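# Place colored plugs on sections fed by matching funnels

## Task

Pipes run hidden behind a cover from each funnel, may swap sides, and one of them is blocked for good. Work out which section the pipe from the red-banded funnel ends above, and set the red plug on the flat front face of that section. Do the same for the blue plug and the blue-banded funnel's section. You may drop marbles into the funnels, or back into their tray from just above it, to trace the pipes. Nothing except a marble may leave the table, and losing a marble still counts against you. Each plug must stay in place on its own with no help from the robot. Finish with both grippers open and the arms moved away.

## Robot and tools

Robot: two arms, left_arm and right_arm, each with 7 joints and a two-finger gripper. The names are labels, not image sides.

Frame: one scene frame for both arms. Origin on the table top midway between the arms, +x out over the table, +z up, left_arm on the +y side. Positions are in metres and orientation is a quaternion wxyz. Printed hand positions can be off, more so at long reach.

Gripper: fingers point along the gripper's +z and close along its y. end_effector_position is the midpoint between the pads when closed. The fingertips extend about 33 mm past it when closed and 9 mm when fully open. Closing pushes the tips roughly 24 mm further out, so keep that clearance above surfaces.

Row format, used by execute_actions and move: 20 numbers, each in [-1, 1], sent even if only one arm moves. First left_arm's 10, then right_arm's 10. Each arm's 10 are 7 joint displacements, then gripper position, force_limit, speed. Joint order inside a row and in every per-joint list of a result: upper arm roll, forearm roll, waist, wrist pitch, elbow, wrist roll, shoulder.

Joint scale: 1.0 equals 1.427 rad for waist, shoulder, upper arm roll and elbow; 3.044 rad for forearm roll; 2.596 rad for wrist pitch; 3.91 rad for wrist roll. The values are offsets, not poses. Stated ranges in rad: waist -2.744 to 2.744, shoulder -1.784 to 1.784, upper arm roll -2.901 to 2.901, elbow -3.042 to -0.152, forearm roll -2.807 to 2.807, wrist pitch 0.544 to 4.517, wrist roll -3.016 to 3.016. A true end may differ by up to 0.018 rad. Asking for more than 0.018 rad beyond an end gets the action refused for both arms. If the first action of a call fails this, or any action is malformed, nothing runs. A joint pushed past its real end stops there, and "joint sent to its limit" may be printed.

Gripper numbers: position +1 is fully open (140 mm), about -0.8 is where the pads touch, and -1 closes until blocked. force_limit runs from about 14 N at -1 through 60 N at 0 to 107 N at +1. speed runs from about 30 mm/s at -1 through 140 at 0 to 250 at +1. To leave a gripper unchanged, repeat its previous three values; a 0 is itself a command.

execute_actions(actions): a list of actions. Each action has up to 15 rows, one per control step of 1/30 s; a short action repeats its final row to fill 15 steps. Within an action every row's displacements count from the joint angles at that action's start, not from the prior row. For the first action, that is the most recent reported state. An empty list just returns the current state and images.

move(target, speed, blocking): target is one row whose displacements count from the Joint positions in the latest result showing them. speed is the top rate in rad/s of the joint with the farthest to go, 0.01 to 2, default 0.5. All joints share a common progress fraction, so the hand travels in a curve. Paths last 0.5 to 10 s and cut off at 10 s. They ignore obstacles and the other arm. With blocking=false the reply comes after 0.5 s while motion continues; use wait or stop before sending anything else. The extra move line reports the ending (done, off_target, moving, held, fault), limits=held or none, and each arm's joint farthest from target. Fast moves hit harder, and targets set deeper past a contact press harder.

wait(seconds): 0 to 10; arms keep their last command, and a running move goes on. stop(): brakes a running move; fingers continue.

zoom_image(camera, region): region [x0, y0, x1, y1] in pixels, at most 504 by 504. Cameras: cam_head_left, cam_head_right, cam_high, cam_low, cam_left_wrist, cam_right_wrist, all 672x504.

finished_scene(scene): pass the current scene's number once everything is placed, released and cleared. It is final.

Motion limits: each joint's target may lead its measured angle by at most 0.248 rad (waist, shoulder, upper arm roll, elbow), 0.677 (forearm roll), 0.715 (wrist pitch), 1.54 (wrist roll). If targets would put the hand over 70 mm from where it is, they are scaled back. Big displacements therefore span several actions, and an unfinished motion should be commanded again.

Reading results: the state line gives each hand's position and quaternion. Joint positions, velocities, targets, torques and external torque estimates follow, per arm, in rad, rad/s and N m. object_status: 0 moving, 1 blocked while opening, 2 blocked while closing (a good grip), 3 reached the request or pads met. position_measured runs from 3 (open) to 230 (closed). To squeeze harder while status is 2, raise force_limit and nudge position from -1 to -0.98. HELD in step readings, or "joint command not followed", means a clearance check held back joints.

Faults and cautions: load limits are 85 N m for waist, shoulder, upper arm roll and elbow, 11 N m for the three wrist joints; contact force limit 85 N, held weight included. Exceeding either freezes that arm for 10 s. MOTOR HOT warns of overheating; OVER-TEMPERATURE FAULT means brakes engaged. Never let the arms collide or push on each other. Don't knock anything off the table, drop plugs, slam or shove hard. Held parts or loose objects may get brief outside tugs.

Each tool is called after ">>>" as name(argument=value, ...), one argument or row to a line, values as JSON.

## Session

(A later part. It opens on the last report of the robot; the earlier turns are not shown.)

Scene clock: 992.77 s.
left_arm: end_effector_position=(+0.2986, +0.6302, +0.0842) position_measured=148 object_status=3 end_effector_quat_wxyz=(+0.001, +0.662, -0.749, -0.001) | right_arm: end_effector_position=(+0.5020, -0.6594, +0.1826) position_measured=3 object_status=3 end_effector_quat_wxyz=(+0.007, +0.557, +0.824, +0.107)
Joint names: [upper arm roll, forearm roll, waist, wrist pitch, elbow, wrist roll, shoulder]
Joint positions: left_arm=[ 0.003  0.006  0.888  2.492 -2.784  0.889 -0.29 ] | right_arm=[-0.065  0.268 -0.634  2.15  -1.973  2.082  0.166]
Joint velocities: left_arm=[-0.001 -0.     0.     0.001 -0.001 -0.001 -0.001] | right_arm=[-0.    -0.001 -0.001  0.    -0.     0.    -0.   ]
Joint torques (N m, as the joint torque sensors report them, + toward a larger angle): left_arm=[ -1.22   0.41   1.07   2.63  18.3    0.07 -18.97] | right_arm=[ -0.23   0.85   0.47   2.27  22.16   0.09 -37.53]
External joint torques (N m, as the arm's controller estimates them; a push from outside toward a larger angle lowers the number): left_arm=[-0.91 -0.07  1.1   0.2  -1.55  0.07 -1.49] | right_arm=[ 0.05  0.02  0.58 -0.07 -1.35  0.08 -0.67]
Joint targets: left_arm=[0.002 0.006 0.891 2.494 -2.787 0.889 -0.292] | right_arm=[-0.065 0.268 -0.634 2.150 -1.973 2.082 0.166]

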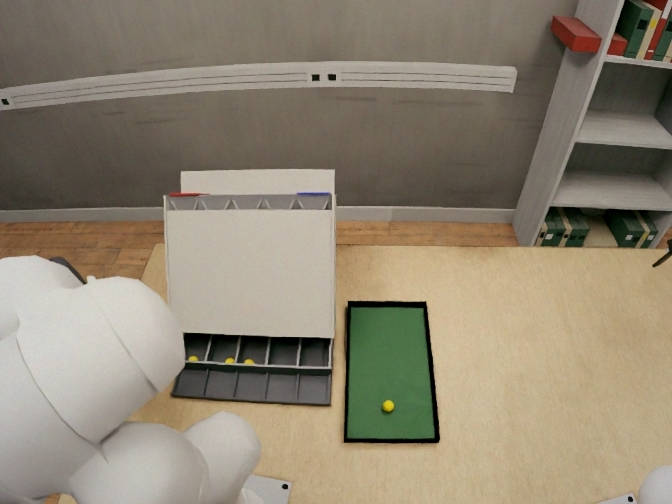

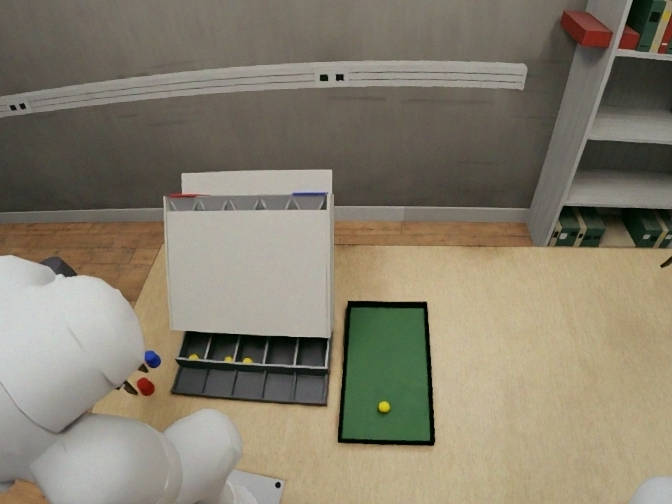

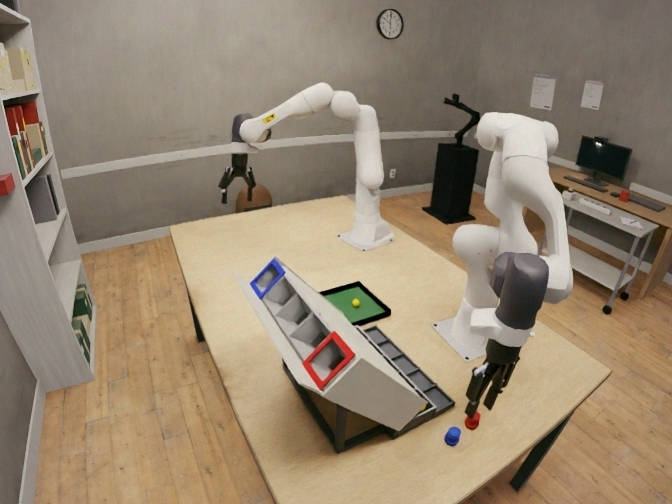

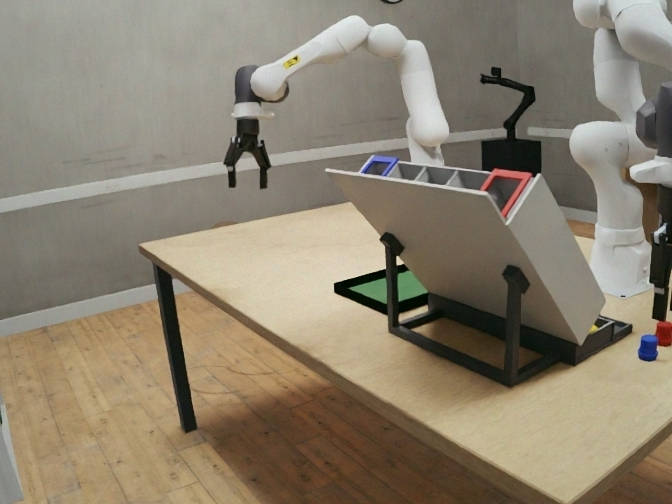

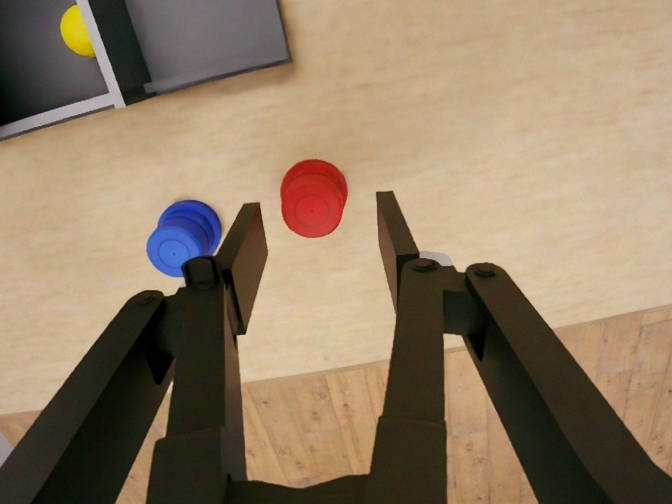

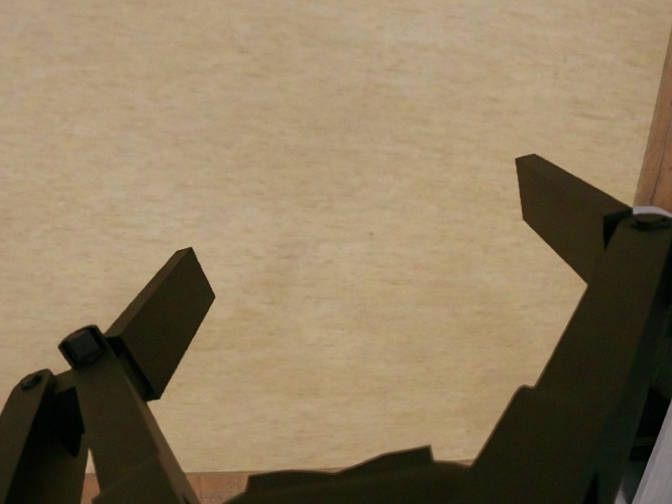

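>>> execute_actions(
  actions=[
    [[0,0,-0.003,0.01387,-0.0021,0,0.01118,-0.15,-0.3,1,0,0,0,0,0,0,0,1,0,0],[0,0,-0.0065,0.02881,-0.0047,0,0.02477,-0.15,-0.3,1,0,0,0,0,0,0,0,1,0,0],[0,0,-0.01,0.04375,-0.0077,0,0.04074,-0.15,-0.3,1,0,0,0,0,0,0,0,1,0,0],[0,0,-0.0125,0.05708,-0.0106,0,0.05592,-0.15,-0.3,1,0,0,0,0,0,0,0,1,0,0],[0,0,-0.014,0.06722,-0.0131,0,0.0695,-0.15,-0.3,1,0,0,0,0,0,0,0,1,0,0],[0,0,-0.014,0.07362,-0.0151,0,0.07989,-0.15,-0.3,1,0,0,0,0,0,0,0,1,0,0],[0,0,-0.014,0.07522,-0.0151,0,0.07989,-0.15,-0.3,1,0,0,0,0,0,0,0,1,0,0],[0,0,-0.014,0.07202,-0.0151,0,0.07989,-0.15,-0.3,1,0,0,0,0,0,0,0,1,0,0],[0,0,-0.014,0.06455,-0.0151,0,0.07989,-1,0,-0.2,0,0,0,0,0,0,0,1,0,0],[0,0,-0.014,0.05335,-0.0151,0,0.07989,-1,0,-0.2,0,0,0,0,0,0,0,1,0,0]],
  ],
)

Scene clock: 1049.13 s.
left_arm: end_effector_position=(+0.3039, +0.6262, +0.0468) position_measured=185 object_status=0 end_effector_quat_wxyz=(-0.001, +0.656, -0.755, -0.001) | right_arm: end_effector_position=(+0.5020, -0.6594, +0.1826) position_measured=3 object_status=3 end_effector_quat_wxyz=(+0.007, +0.557, +0.824, +0.107)
Joint names: [upper arm roll, forearm roll, waist, wrist pitch, elbow, wrist roll, shoulder]
Joint positions: left_arm=[ 0.004  0.006  0.871  2.627 -2.805  0.889 -0.179] | right_arm=[-0.065  0.268 -0.634  2.15  -1.973  2.082  0.166]
Joint velocities: left_arm=[-0.001 -0.001 -0.     0.001 -0.     0.    -0.008] | right_arm=[ 0.    -0.002 -0.     0.002 -0.001  0.001 -0.   ]
Joint torques (N m, as the joint torque sensors report them, + toward a larger angle): left_arm=[ -0.9    0.4   -1.28   2.92  17.16   0.01 -18.15] | right_arm=[ -0.01   0.83   0.53   2.29  21.78   0.01 -37.67]
External joint torques (N m, as the arm's controller estimates them; a push from outside toward a larger angle lowers the number): left_arm=[-0.7   0.01 -1.25  0.31 -0.91  0.01  1.34] | right_arm=[ 0.15  0.    0.53 -0.05 -1.72  0.   -0.81]
Joint targets: left_arm=[0.003 0.006 0.868 2.631 -2.806 0.889 -0.176] | right_arm=[-0.065 0.268 -0.634 2.150 -1.973 2.082 0.166]
Step readings (joint positions):
0: left_arm=[0.003 0.006 0.888 2.492 -2.784 0.889 -0.290] | right_arm=[-0.065 0.268 -0.634 2.150 -1.973 2.082 0.166]
1: left_arm=[0.003 0.006 0.888 2.498 -2.784 0.889 -0.288] | right_arm=[-0.065 0.268 -0.634 2.150 -1.973 2.082 0.166]
2: left_arm=[0.004 0.006 0.887 2.509 -2.785 0.889 -0.282] | right_arm=[-0.065 0.268 -0.634 2.150 -1.973 2.082 0.166]
4: left_arm=[0.004 0.006 0.881 2.546 -2.787 0.889 -0.255] | right_arm=[-0.065 0.268 -0.634 2.150 -1.973 2.082 0.166]
8: left_arm=[0.004 0.006 0.872 2.617 -2.801 0.889 -0.191] | right_arm=[-0.065 0.268 -0.634 2.150 -1.973 2.082 0.166]
15: Joint positions above

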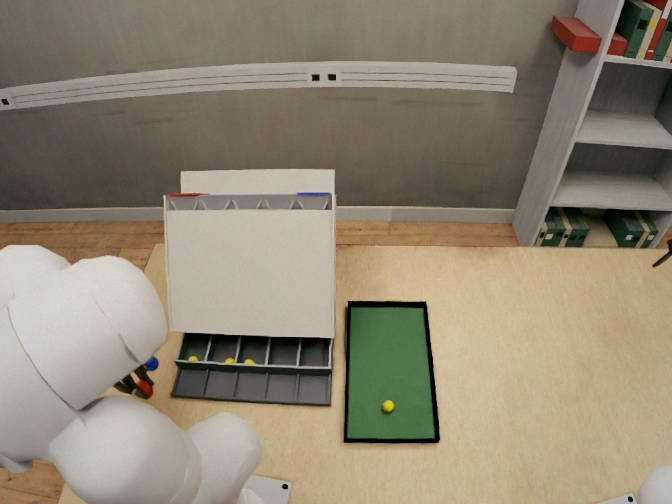

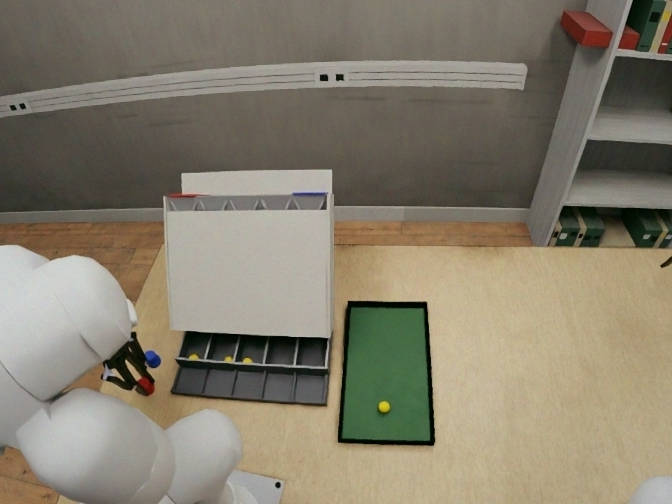

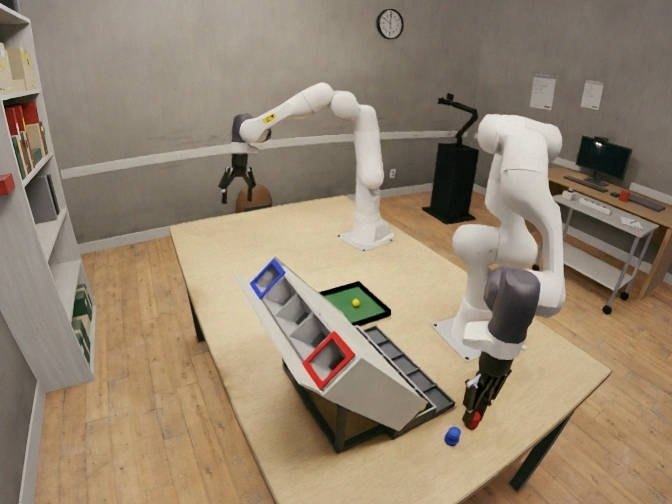

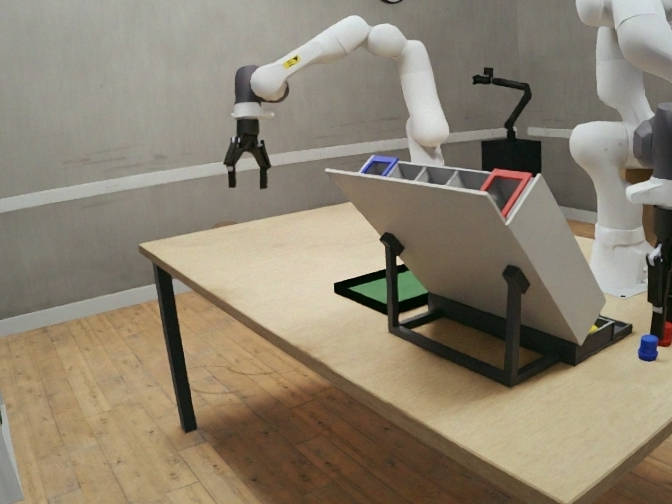

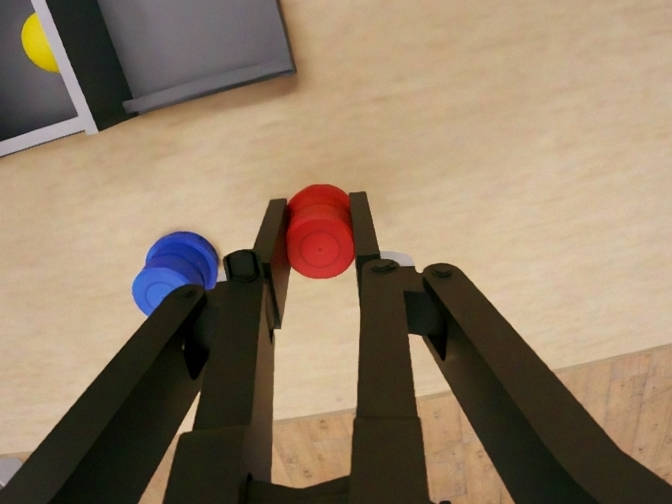

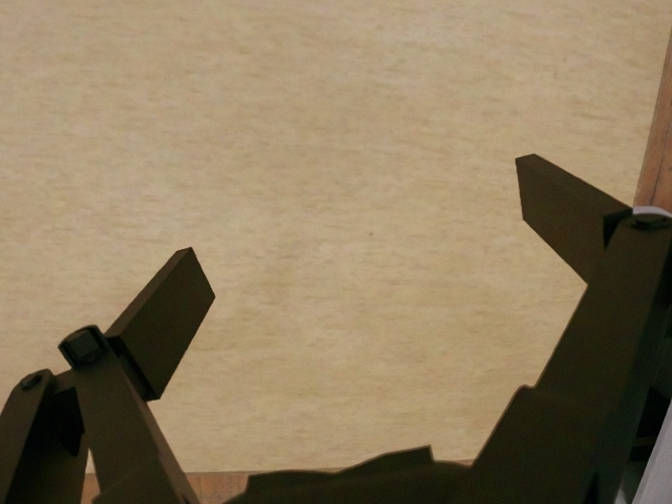

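>>> execute_actions(
  actions=[],
)

Scene clock: 1090.90 s.
left_arm: end_effector_position=(+0.3039, +0.6262, +0.0469) position_measured=191 object_status=2 end_effector_quat_wxyz=(-0.001, +0.656, -0.755, -0.001) | right_arm: end_effector_position=(+0.5020, -0.6594, +0.1826) position_measured=3 object_status=3 end_effector_quat_wxyz=(+0.007, +0.557, +0.824, +0.107)
Joint names: [upper arm roll, forearm roll, waist, wrist pitch, elbow, wrist roll, shoulder]
Joint positions: left_arm=[ 0.004  0.006  0.871  2.627 -2.805  0.889 -0.179] | right_arm=[-0.065  0.268 -0.634  2.15  -1.973  2.082  0.166]
Joint velocities: left_arm=[ 0.    -0.     0.     0.    -0.    -0.001  0.   ] | right_arm=[-0.001 -0.001  0.001  0.001  0.001  0.     0.001]
Joint torques (N m, as the joint torque sensors report them, + toward a larger angle): left_arm=[ -1.7    0.26  -1.62   3.02  17.29   0.02 -18.51] | right_arm=[ -0.18   0.83   0.84   2.31  21.87   0.05 -37.66]
External joint torques (N m, as the arm's controller estimates them; a push from outside toward a larger angle lowers the number): left_arm=[-1.52 -0.13 -1.61  0.57 -0.74  0.02  1.04] | right_arm=[-0.08 -0.01  0.76 -0.05 -1.77  0.03 -0.64]
Joint targets: left_arm=[0.003 0.006 0.868 2.631 -2.806 0.889 -0.176] | right_arm=[-0.065 0.268 -0.634 2.150 -1.973 2.082 0.166]

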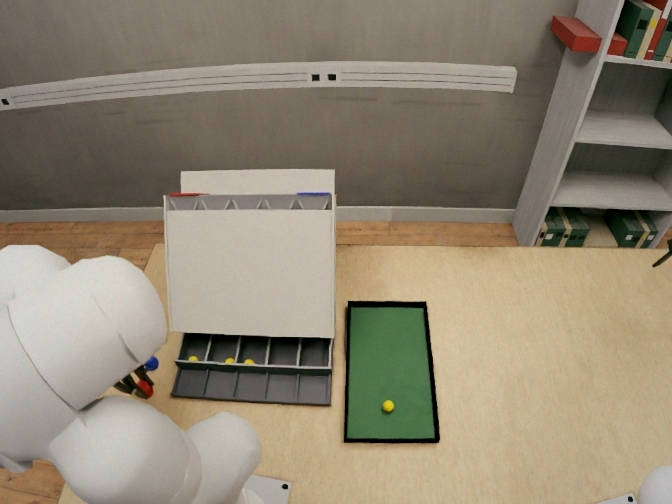

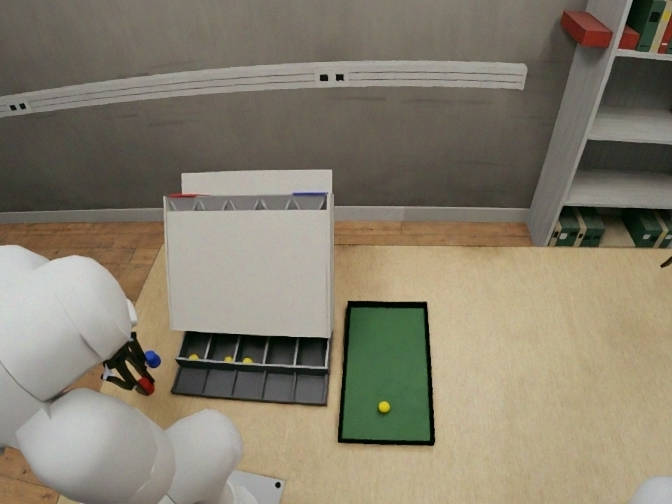

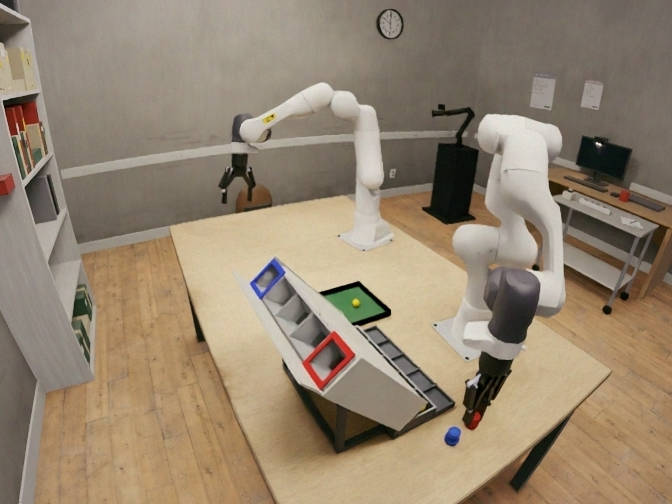

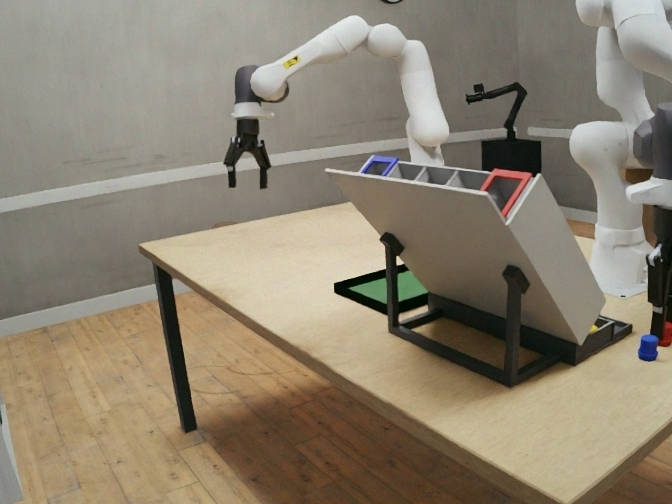

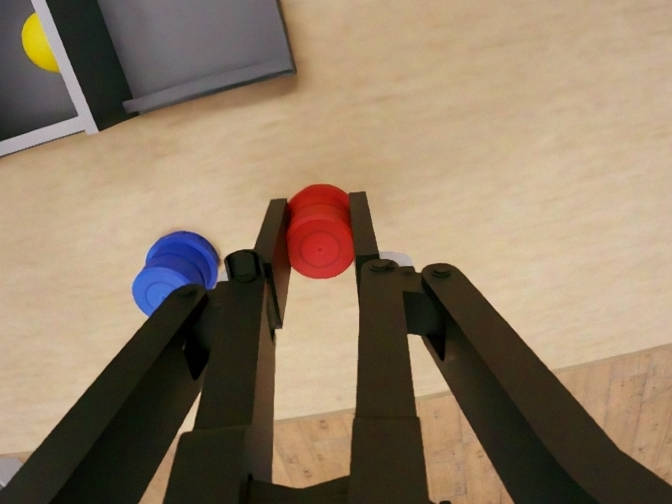

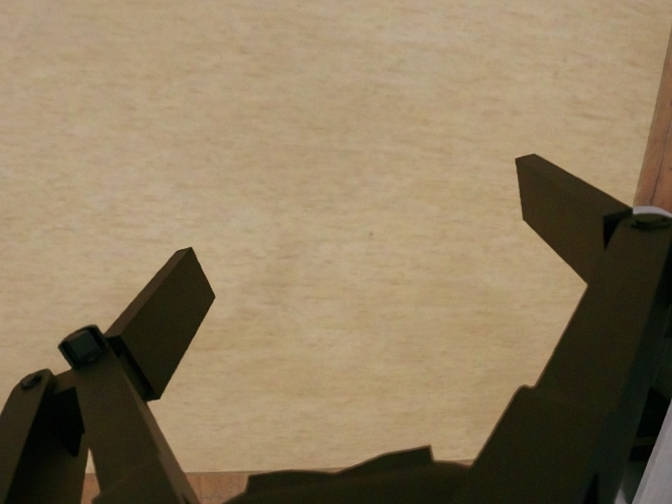

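>>> execute_actions(
  actions=[],
)

Scene clock: 1119.77 s.
left_arm: end_effector_position=(+0.3039, +0.6262, +0.0469) position_measured=191 object_status=2 end_effector_quat_wxyz=(-0.001, +0.656, -0.755, -0.001) | right_arm: end_effector_position=(+0.5020, -0.6594, +0.1826) position_measured=3 object_status=3 end_effector_quat_wxyz=(+0.007, +0.557, +0.824, +0.107)
Joint names: [upper arm roll, forearm roll, waist, wrist pitch, elbow, wrist roll, shoulder]
Joint positions: left_arm=[ 0.004  0.006  0.871  2.627 -2.805  0.889 -0.179] | right_arm=[-0.065  0.268 -0.634  2.15  -1.973  2.082  0.166]
Joint velocities: left_arm=[ 0.001 -0.001  0.002  0.001  0.     0.001  0.   ] | right_arm=[-0.     0.    -0.     0.     0.     0.001  0.001]
Joint torques (N m, as the joint torque sensors report them, + toward a larger angle): left_arm=[ -1.11   0.33  -1.17   3.02  17.52   0.01 -18.35] | right_arm=[ -0.18   0.85   0.79   2.31  22.01   0.07 -37.33]
External joint torques (N m, as the arm's controller estimates them; a push from outside toward a larger angle lowers the number): left_arm=[-1.   -0.06 -1.24  0.56 -0.53  0.01  1.2 ] | right_arm=[-0.08  0.02  0.71 -0.03 -1.52  0.06 -0.51]
Joint targets: left_arm=[0.003 0.006 0.868 2.631 -2.806 0.889 -0.176] | right_arm=[-0.065 0.268 -0.634 2.150 -1.973 2.082 0.166]

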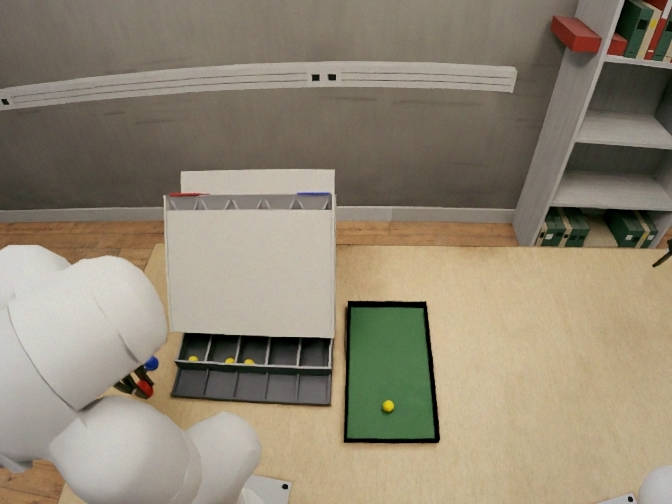

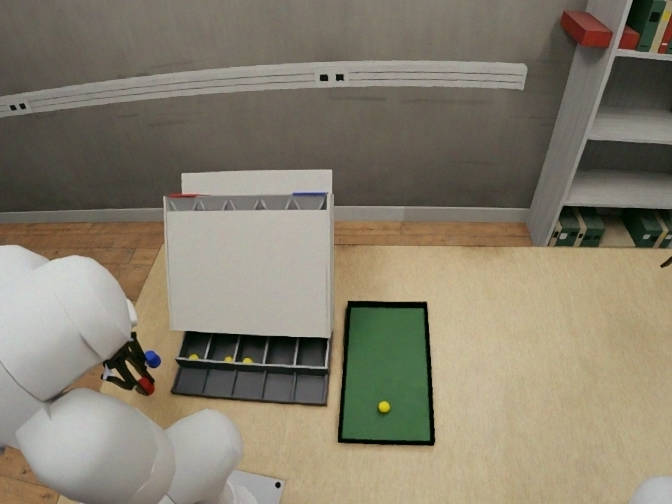

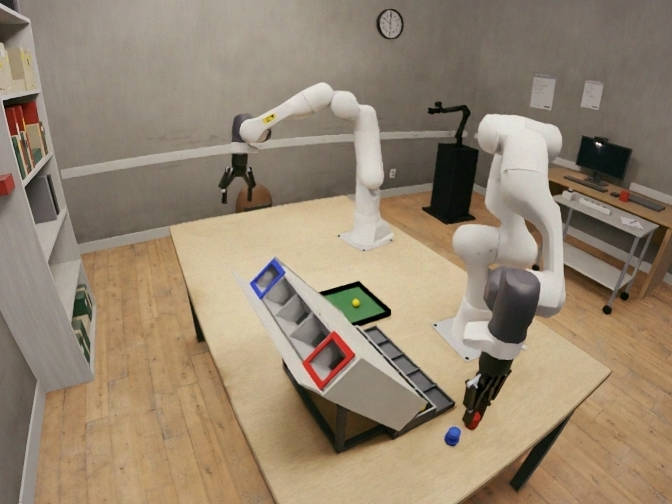

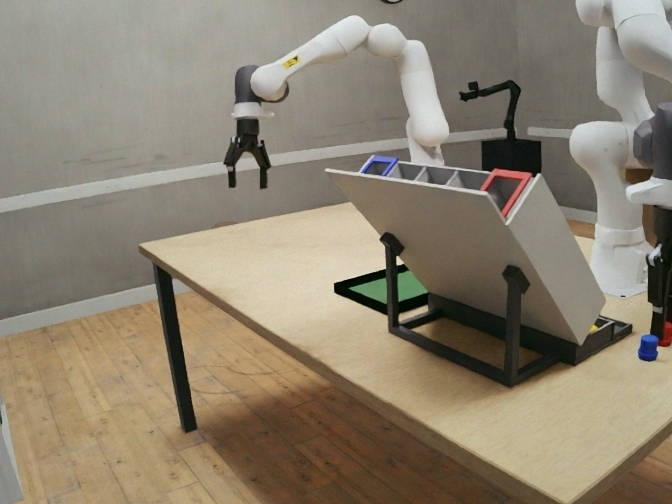

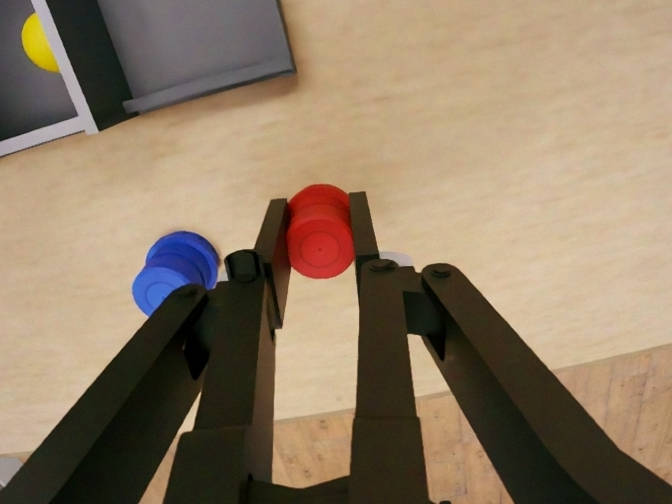

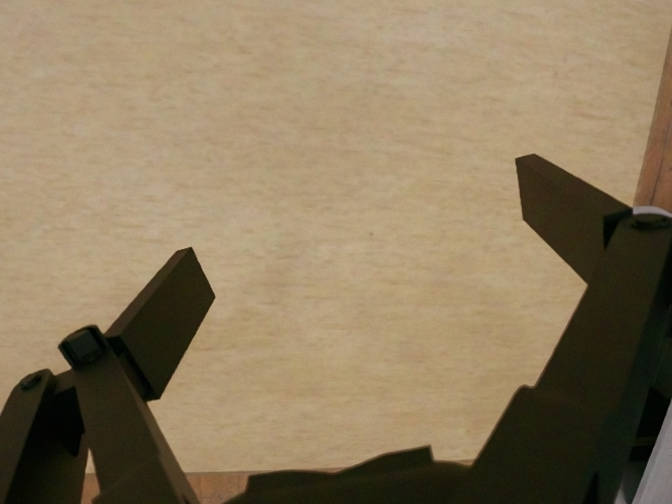

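>>> execute_actions(
  actions=[
    [[0,0,0,-0.01325,0,0,-0.0106,-1,0,-0.2,0,0,0,0,0,0,0,1,0,0],[0,0,0,-0.02752,0,0,-0.02346,-1,0,-0.2,0,0,0,0,0,0,0,1,0,0],[0,0,-0.00184,-0.04179,-0.00064,0,-0.03936,-1,0,-0.2,0,0,0,0,0,0,0,1,0,0],[0,0,-0.00812,-0.05453,-0.00282,0,-0.05633,-1,0,-0.2,0,0,0,0,0,0,0,1,0,0],[0,0,-0.01957,-0.06421,-0.0068,0,-0.0739,-1,0,-0.2,0,0,0,0,0,0,0,1,0,0],[0,0,-0.03643,-0.07032,-0.01266,0,-0.09068,-1,0,-0.2,0,0,0,0,0,0,0,1,0,0],[0,0,-0.05845,-0.07185,-0.02032,0,-0.09976,-1,0,-0.2,0,0,0,0,0,0,0,1,0,0],[0,0,-0.0848,-0.0688,-0.02948,0,-0.11061,-1,0,-0.2,0,0,0,0,0,0,0,1,0,0],[0,0,-0.11427,-0.06166,-0.03972,0,-0.12275,-1,0,-0.2,0,0,0,0,0,0,0,1,0,0],[0,0,-0.14537,-0.05096,-0.05053,0,-0.13556,-1,0,-0.2,0,0,0,0,0,0,0,1,0,0],[0,0,-0.1764,-0.05096,-0.06132,0,-0.14835,-1,0,-0.2,0,0,0,0,0,0,0,1,0,0],[0,0,-0.20571,-0.05096,-0.07151,0,-0.16042,-1,0,-0.2,0,0,0,0,0,0,0,1,0,0],[0,0,-0.23362,-0.05096,-0.08121,0,-0.17192,-1,0,-0.2,0,0,0,0,0,0,0,1,0,0],[0,0,-0.26154,-0.05096,-0.09092,0,-0.18342,-1,0,-0.2,0,0,0,0,0,0,0,1,0,0],[0,0,-0.28945,-0.05096,-0.10062,0,-0.19491,-1,0,-0.2,0,0,0,0,0,0,0,1,0,0]],
    [[0,0,-0.08999,0,-0.03206,0,-0.03856,-1,0,-0.2,0,0,0,0,0,0,0,1,0,0],[0,0,-0.11162,0,-0.03958,0,-0.04748,-1,0,-0.2,0,0,0,0,0,0,0,1,0,0],[0,0,-0.12809,0.00901,-0.0453,0,-0.04425,-1,0,-0.2,0,0,0,0,0,0,0,1,0,0],[0,0,-0.13733,0.01872,-0.0499,0,-0.0359,-1,0,-0.2,0,0,0,0,0,0,0,1,0,0],[0,0,-0.13733,0.02843,-0.0499,0,-0.02161,-1,0,-0.2,0,0,0,0,0,0,0,1,0,0],[0,0,-0.13733,0.0371,-0.0499,0,-0.00802,-1,0,-0.2,0,0,0,0,0,0,0,1,0,0],[0,0,-0.13733,0.04368,-0.0499,0,0.00413,-1,0,-0.2,0,0,0,0,0,0,0,1,0,0],[0,0,-0.13733,0.04784,-0.0499,0,0.01342,-1,0,-0.2,0,0,0,0,0,0,0,1,0,0],[0,0,-0.13733,0.04888,-0.0499,0,0.01342,-1,0,-0.2,0,0,0,0,0,0,0,1,0,0],[0,0,-0.13733,0.0468,-0.0499,0,0.01342,-1,0,-0.2,0,0,0,0,0,0,0,1,0,0],[0,0,-0.13733,0.04195,-0.0499,0,0.01342,-1,0,-0.2,0,0,0,0,0,0,0,1,0,0],[0,0,-0.13733,0.03467,-0.0499,0,0.01342,-1,0,-0.2,0,0,0,0,0,0,0,1,0,0],[0,0,-0.13733,0.03467,-0.0499,0,0.01342,-0.3,0,0.3,0,0,0,0,0,0,0,1,0,0],[0,0,-0.13733,0.03467,-0.0499,0,0.01342,-0.3,0,0.3,0,0,0,0,0,0,0,1,0,0],[0,0,-0.13733,0.03467,-0.0499,0,0.01342,-0.3,0,0.3,0,0,0,0,0,0,0,1,0,0]],
  ],
)

Scene clock: 1152.87 s.
left_arm: end_effector_position=(+0.3376, +0.4430, +0.0564) position_measured=176 object_status=0 end_effector_quat_wxyz=(+0.002, -0.440, +0.898, +0.001) | right_arm: end_effector_position=(+0.5020, -0.6594, +0.1826) position_measured=3 object_status=3 end_effector_quat_wxyz=(+0.007, +0.557, +0.824, +0.107)
Joint names: [upper arm roll, forearm roll, waist, wrist pitch, elbow, wrist roll, shoulder]
Joint positions: left_arm=[ 0.002  0.006  0.353  2.585 -2.984  0.889 -0.403] | right_arm=[-0.065  0.268 -0.634  2.15  -1.973  2.082  0.166]
Joint velocities: left_arm=[ 0.003 -0.    -0.003  0.007 -0.001  0.001  0.003] | right_arm=[-0.001 -0.001 -0.    -0.     0.    -0.002  0.   ]
Joint torques (N m, as the joint torque sensors report them, + toward a larger angle): left_arm=[ -0.89   0.32  -1.1    2.65  18.18  -0.01 -11.12] | right_arm=[ -0.45   0.86   0.63   2.33  22.34   0.07 -37.34]
External joint torques (N m, as the arm's controller estimates them; a push from outside toward a larger angle lowers the number): left_arm=[-0.59 -0.09 -1.18  0.18 -0.57 -0.01  1.39] | right_arm=[-0.2   0.03  0.72 -0.03 -1.3   0.06 -0.29]
External joint torques at the end of the 1st action: left_arm=[-0.83  0.02 -1.33 -0.25 -1.36  0.02 -2.06] | right_arm=[-0.05 -0.02  0.49 -0.01 -1.76  0.05 -0.99]
Joint targets: left_arm=[0.003 0.006 0.350 2.589 -2.985 0.889 -0.400] | right_arm=[-0.065 0.268 -0.634 2.150 -1.973 2.082 0.166]
Step readings (joint positions; steps 1 to 15: 1st action; 16 to 30: 2nd action):
0: left_arm=[0.004 0.006 0.871 2.627 -2.805 0.889 -0.179] | right_arm=[-0.065 0.268 -0.634 2.150 -1.973 2.082 0.166]
1: left_arm=[0.004 0.006 0.871 2.623 -2.805 0.889 -0.181] | right_arm=[-0.065 0.268 -0.634 2.150 -1.973 2.082 0.166]
2: left_arm=[0.004 0.006 0.871 2.612 -2.805 0.889 -0.188] | right_arm=[-0.065 0.268 -0.634 2.150 -1.973 2.082 0.166]
4: left_arm=[0.004 0.006 0.869 2.577 -2.807 0.889 -0.214] | right_arm=[-0.065 0.268 -0.634 2.150 -1.973 2.082 0.166]
8: left_arm=[0.008 0.006 0.812 2.508 -2.823 0.889 -0.297] | right_arm=[-0.065 0.268 -0.634 2.150 -1.973 2.082 0.166]
15: left_arm=[0.003 0.006 0.546 2.499 -2.914 0.889 -0.419] | right_arm=[-0.065 0.268 -0.634 2.150 -1.973 2.082 0.166]
16: left_arm=[0.003 0.006 0.506 2.499 -2.928 0.889 -0.435] | right_arm=[-0.065 0.268 -0.634 2.150 -1.973 2.082 0.166]
17: left_arm=[0.002 0.006 0.467 2.499 -2.941 0.889 -0.451] | right_arm=[-0.065 0.268 -0.634 2.150 -1.973 2.082 0.166]
19: left_arm=[0.001 0.006 0.405 2.510 -2.961 0.889 -0.468] | right_arm=[-0.065 0.268 -0.634 2.150 -1.973 2.082 0.166]
23: left_arm=[0.000 0.006 0.360 2.560 -2.978 0.889 -0.432] | right_arm=[-0.065 0.268 -0.634 2.150 -1.973 2.082 0.166]
30: Joint positions above

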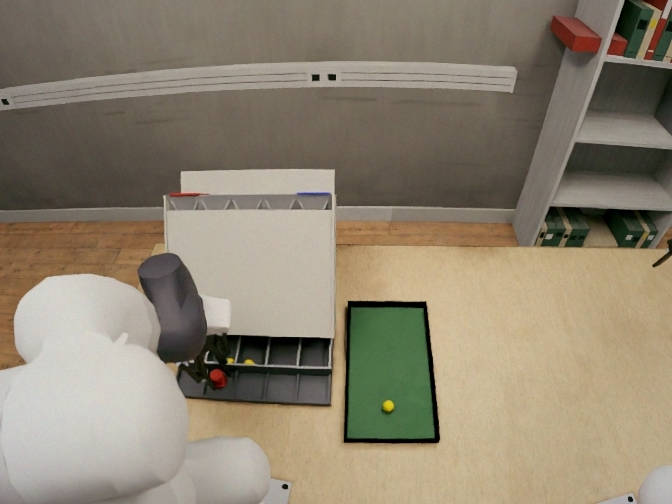

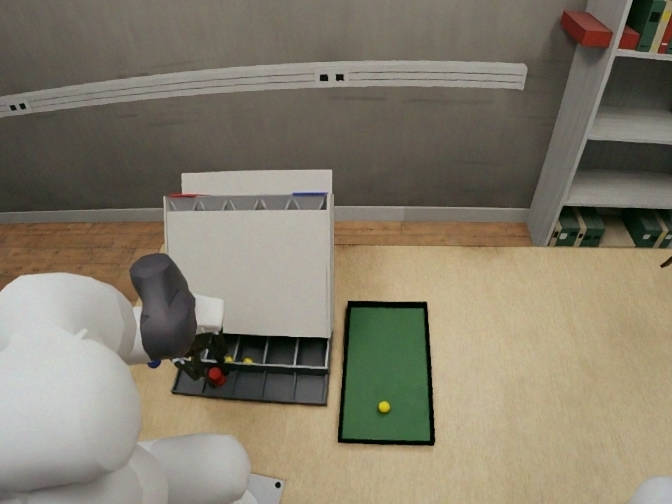

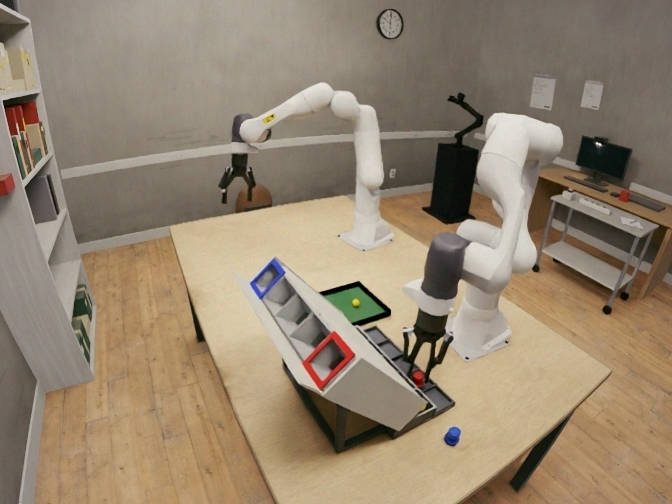

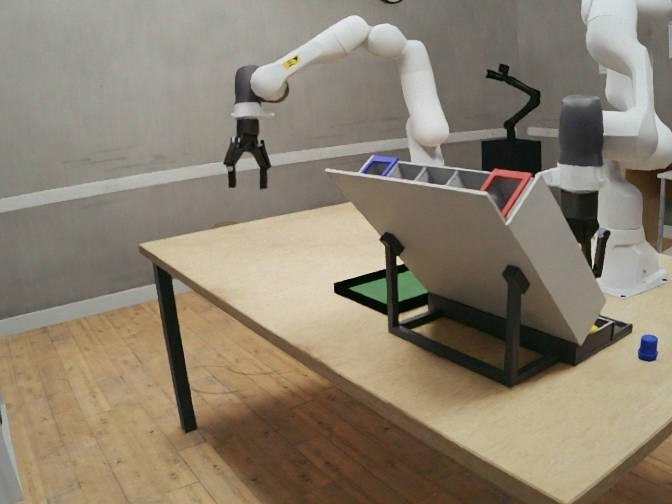

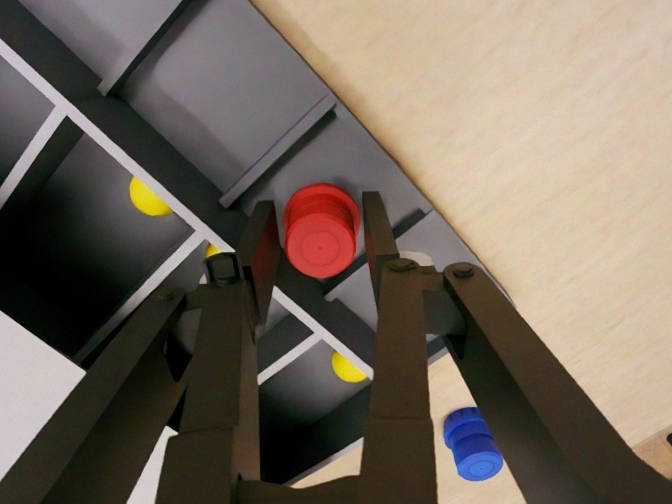

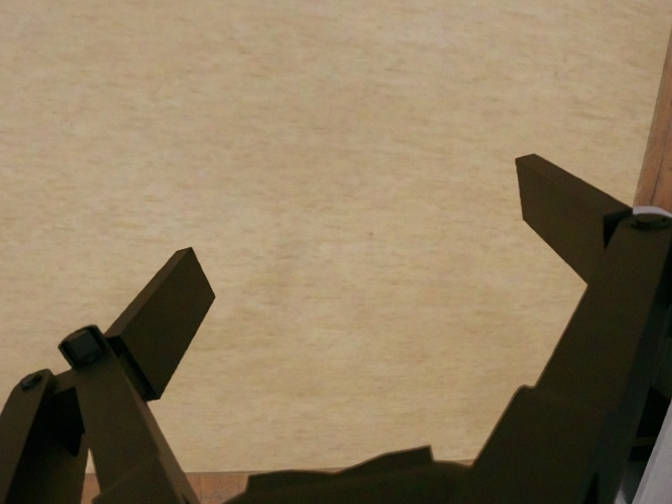

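>>> zoom_image(
  camera="cam_left_wrist",
  region=[420, 390, 540, 500],
)

>>> execute_actions(
  actions=[],
)

Region (420, 390, 540, 500) of cam_left_wrist's 672x504 image, scaled by 4.200, with more detail than that image has; it fills the top 462 rows of this view, and the rest is white.

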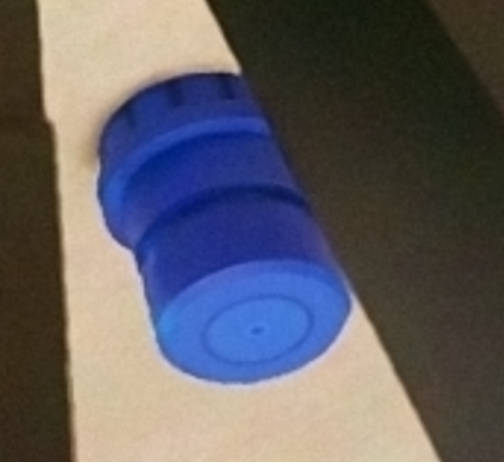

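Scene clock: 1174.07 s.
left_arm: end_effector_position=(+0.3380, +0.4430, +0.0565) position_measured=167 object_status=3 end_effector_quat_wxyz=(+0.003, -0.440, +0.898, +0.001) | right_arm: end_effector_position=(+0.5020, -0.6594, +0.1826) position_measured=3 object_status=3 end_effector_quat_wxyz=(+0.007, +0.557, +0.824, +0.107)
Joint names: [upper arm roll, forearm roll, waist, wrist pitch, elbow, wrist roll, shoulder]
Joint positions: left_arm=[ 0.002  0.006  0.352  2.587 -2.984  0.889 -0.402] | right_arm=[-0.065  0.268 -0.634  2.15  -1.973  2.082  0.166]
Joint velocities: left_arm=[-0.002  0.    -0.     0.    -0.002 -0.    -0.001] | right_arm=[ 0.002 -0.001 -0.001 -0.001  0.001 -0.001  0.001]
Joint torques (N m, as the joint torque sensors report them, + toward a larger angle): left_arm=[ -0.08   0.38  -0.97   2.79  18.9   -0.04 -11.91] | right_arm=[ -0.14   0.84   0.59   2.33  22.13   0.05 -37.56]
External joint torques (N m, as the arm's controller estimates them; a push from outside toward a larger angle lowers the number): left_arm=[ 0.34 -0.04 -0.91  0.34  0.29 -0.04  0.39] | right_arm=[ 0.05  0.01  0.63 -0.02 -1.46  0.03 -0.6 ]
Joint targets: left_arm=[0.003 0.006 0.350 2.589 -2.985 0.889 -0.400] | right_arm=[-0.065 0.268 -0.634 2.150 -1.973 2.082 0.166]

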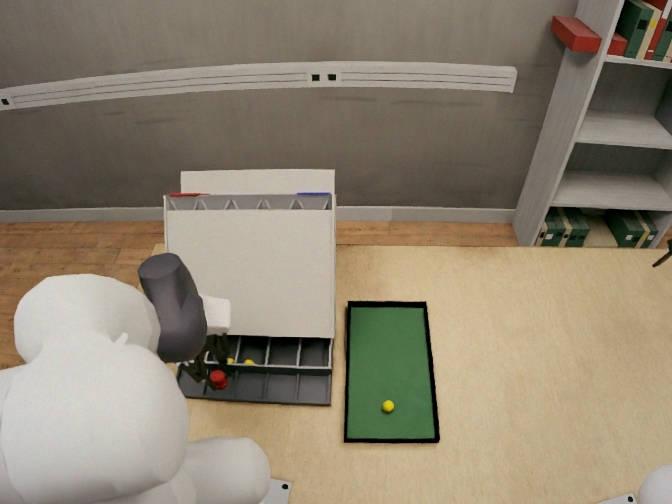

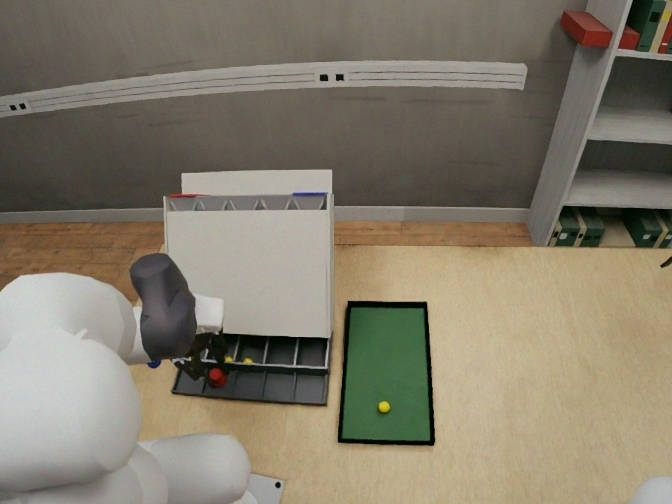

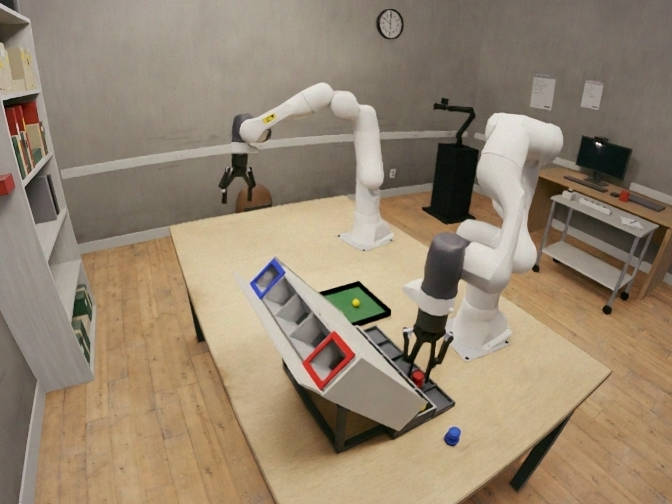

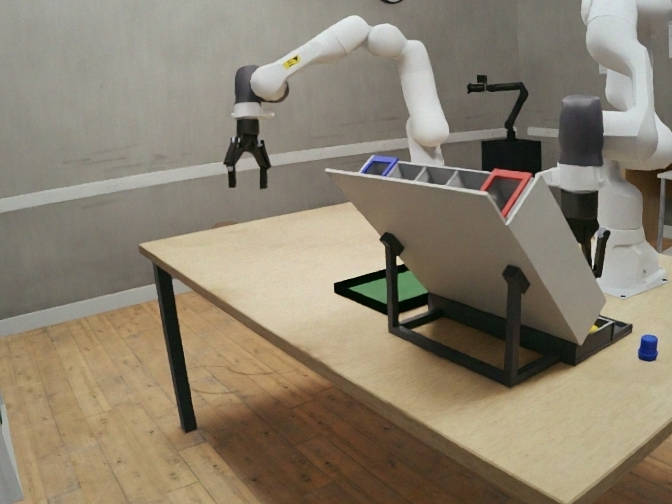

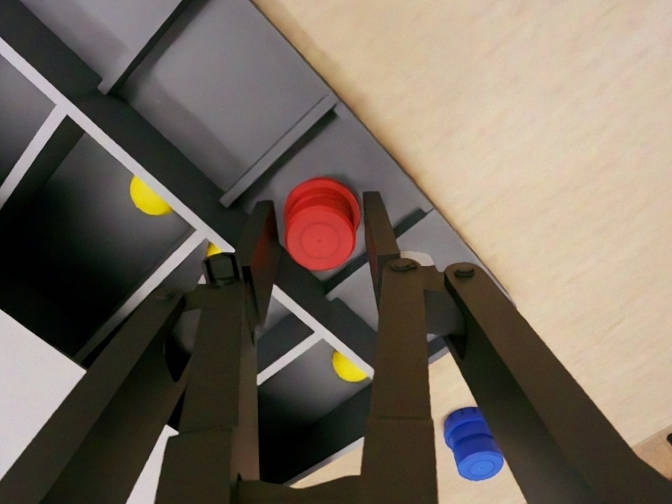

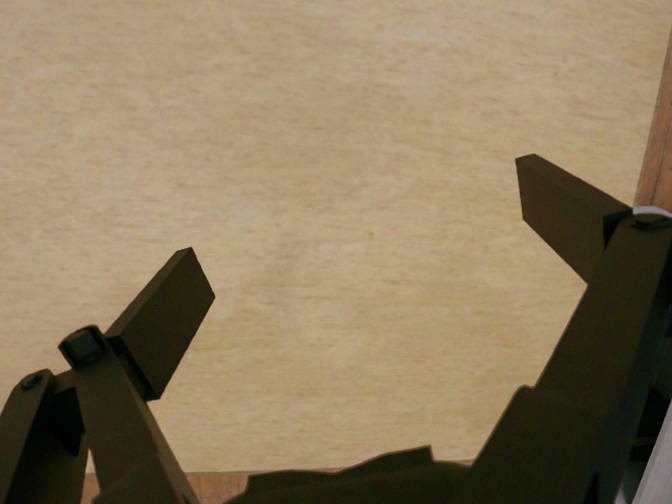

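>>> zoom_image(
  camera="cam_left_wrist",
  region=[250, 160, 400, 290],
)

Region (250, 160, 400, 290) of cam_left_wrist's 672x504 image, scaled by 3.360, with more detail than that image has; it fills the top 437 rows of this view, and the rest is white.

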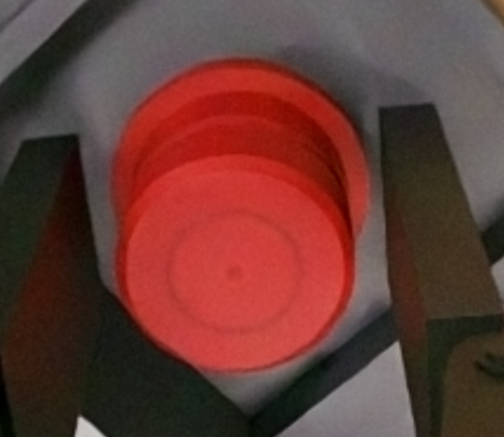

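>>> zoom_image(
  camera="cam_high",
  region=[340, 300, 500, 460],
)

>>> zoom_image(
  camera="cam_low",
  region=[540, 220, 672, 380],
)

Region (340, 300, 500, 460) of cam_high's 672x504 image, scaled by 3.150, with more detail than that image has.

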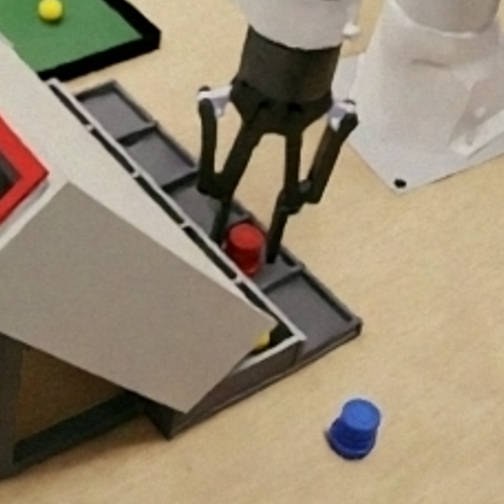

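Region (540, 220, 672, 380) of cam_low's 672x504 image, scaled by 3.150, with more detail than that image has; it fills the left 416 columns of this view, and the rest is white.

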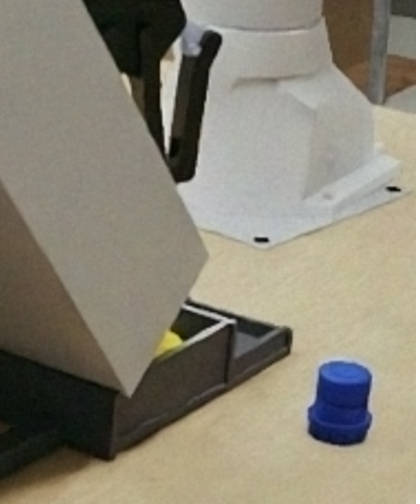

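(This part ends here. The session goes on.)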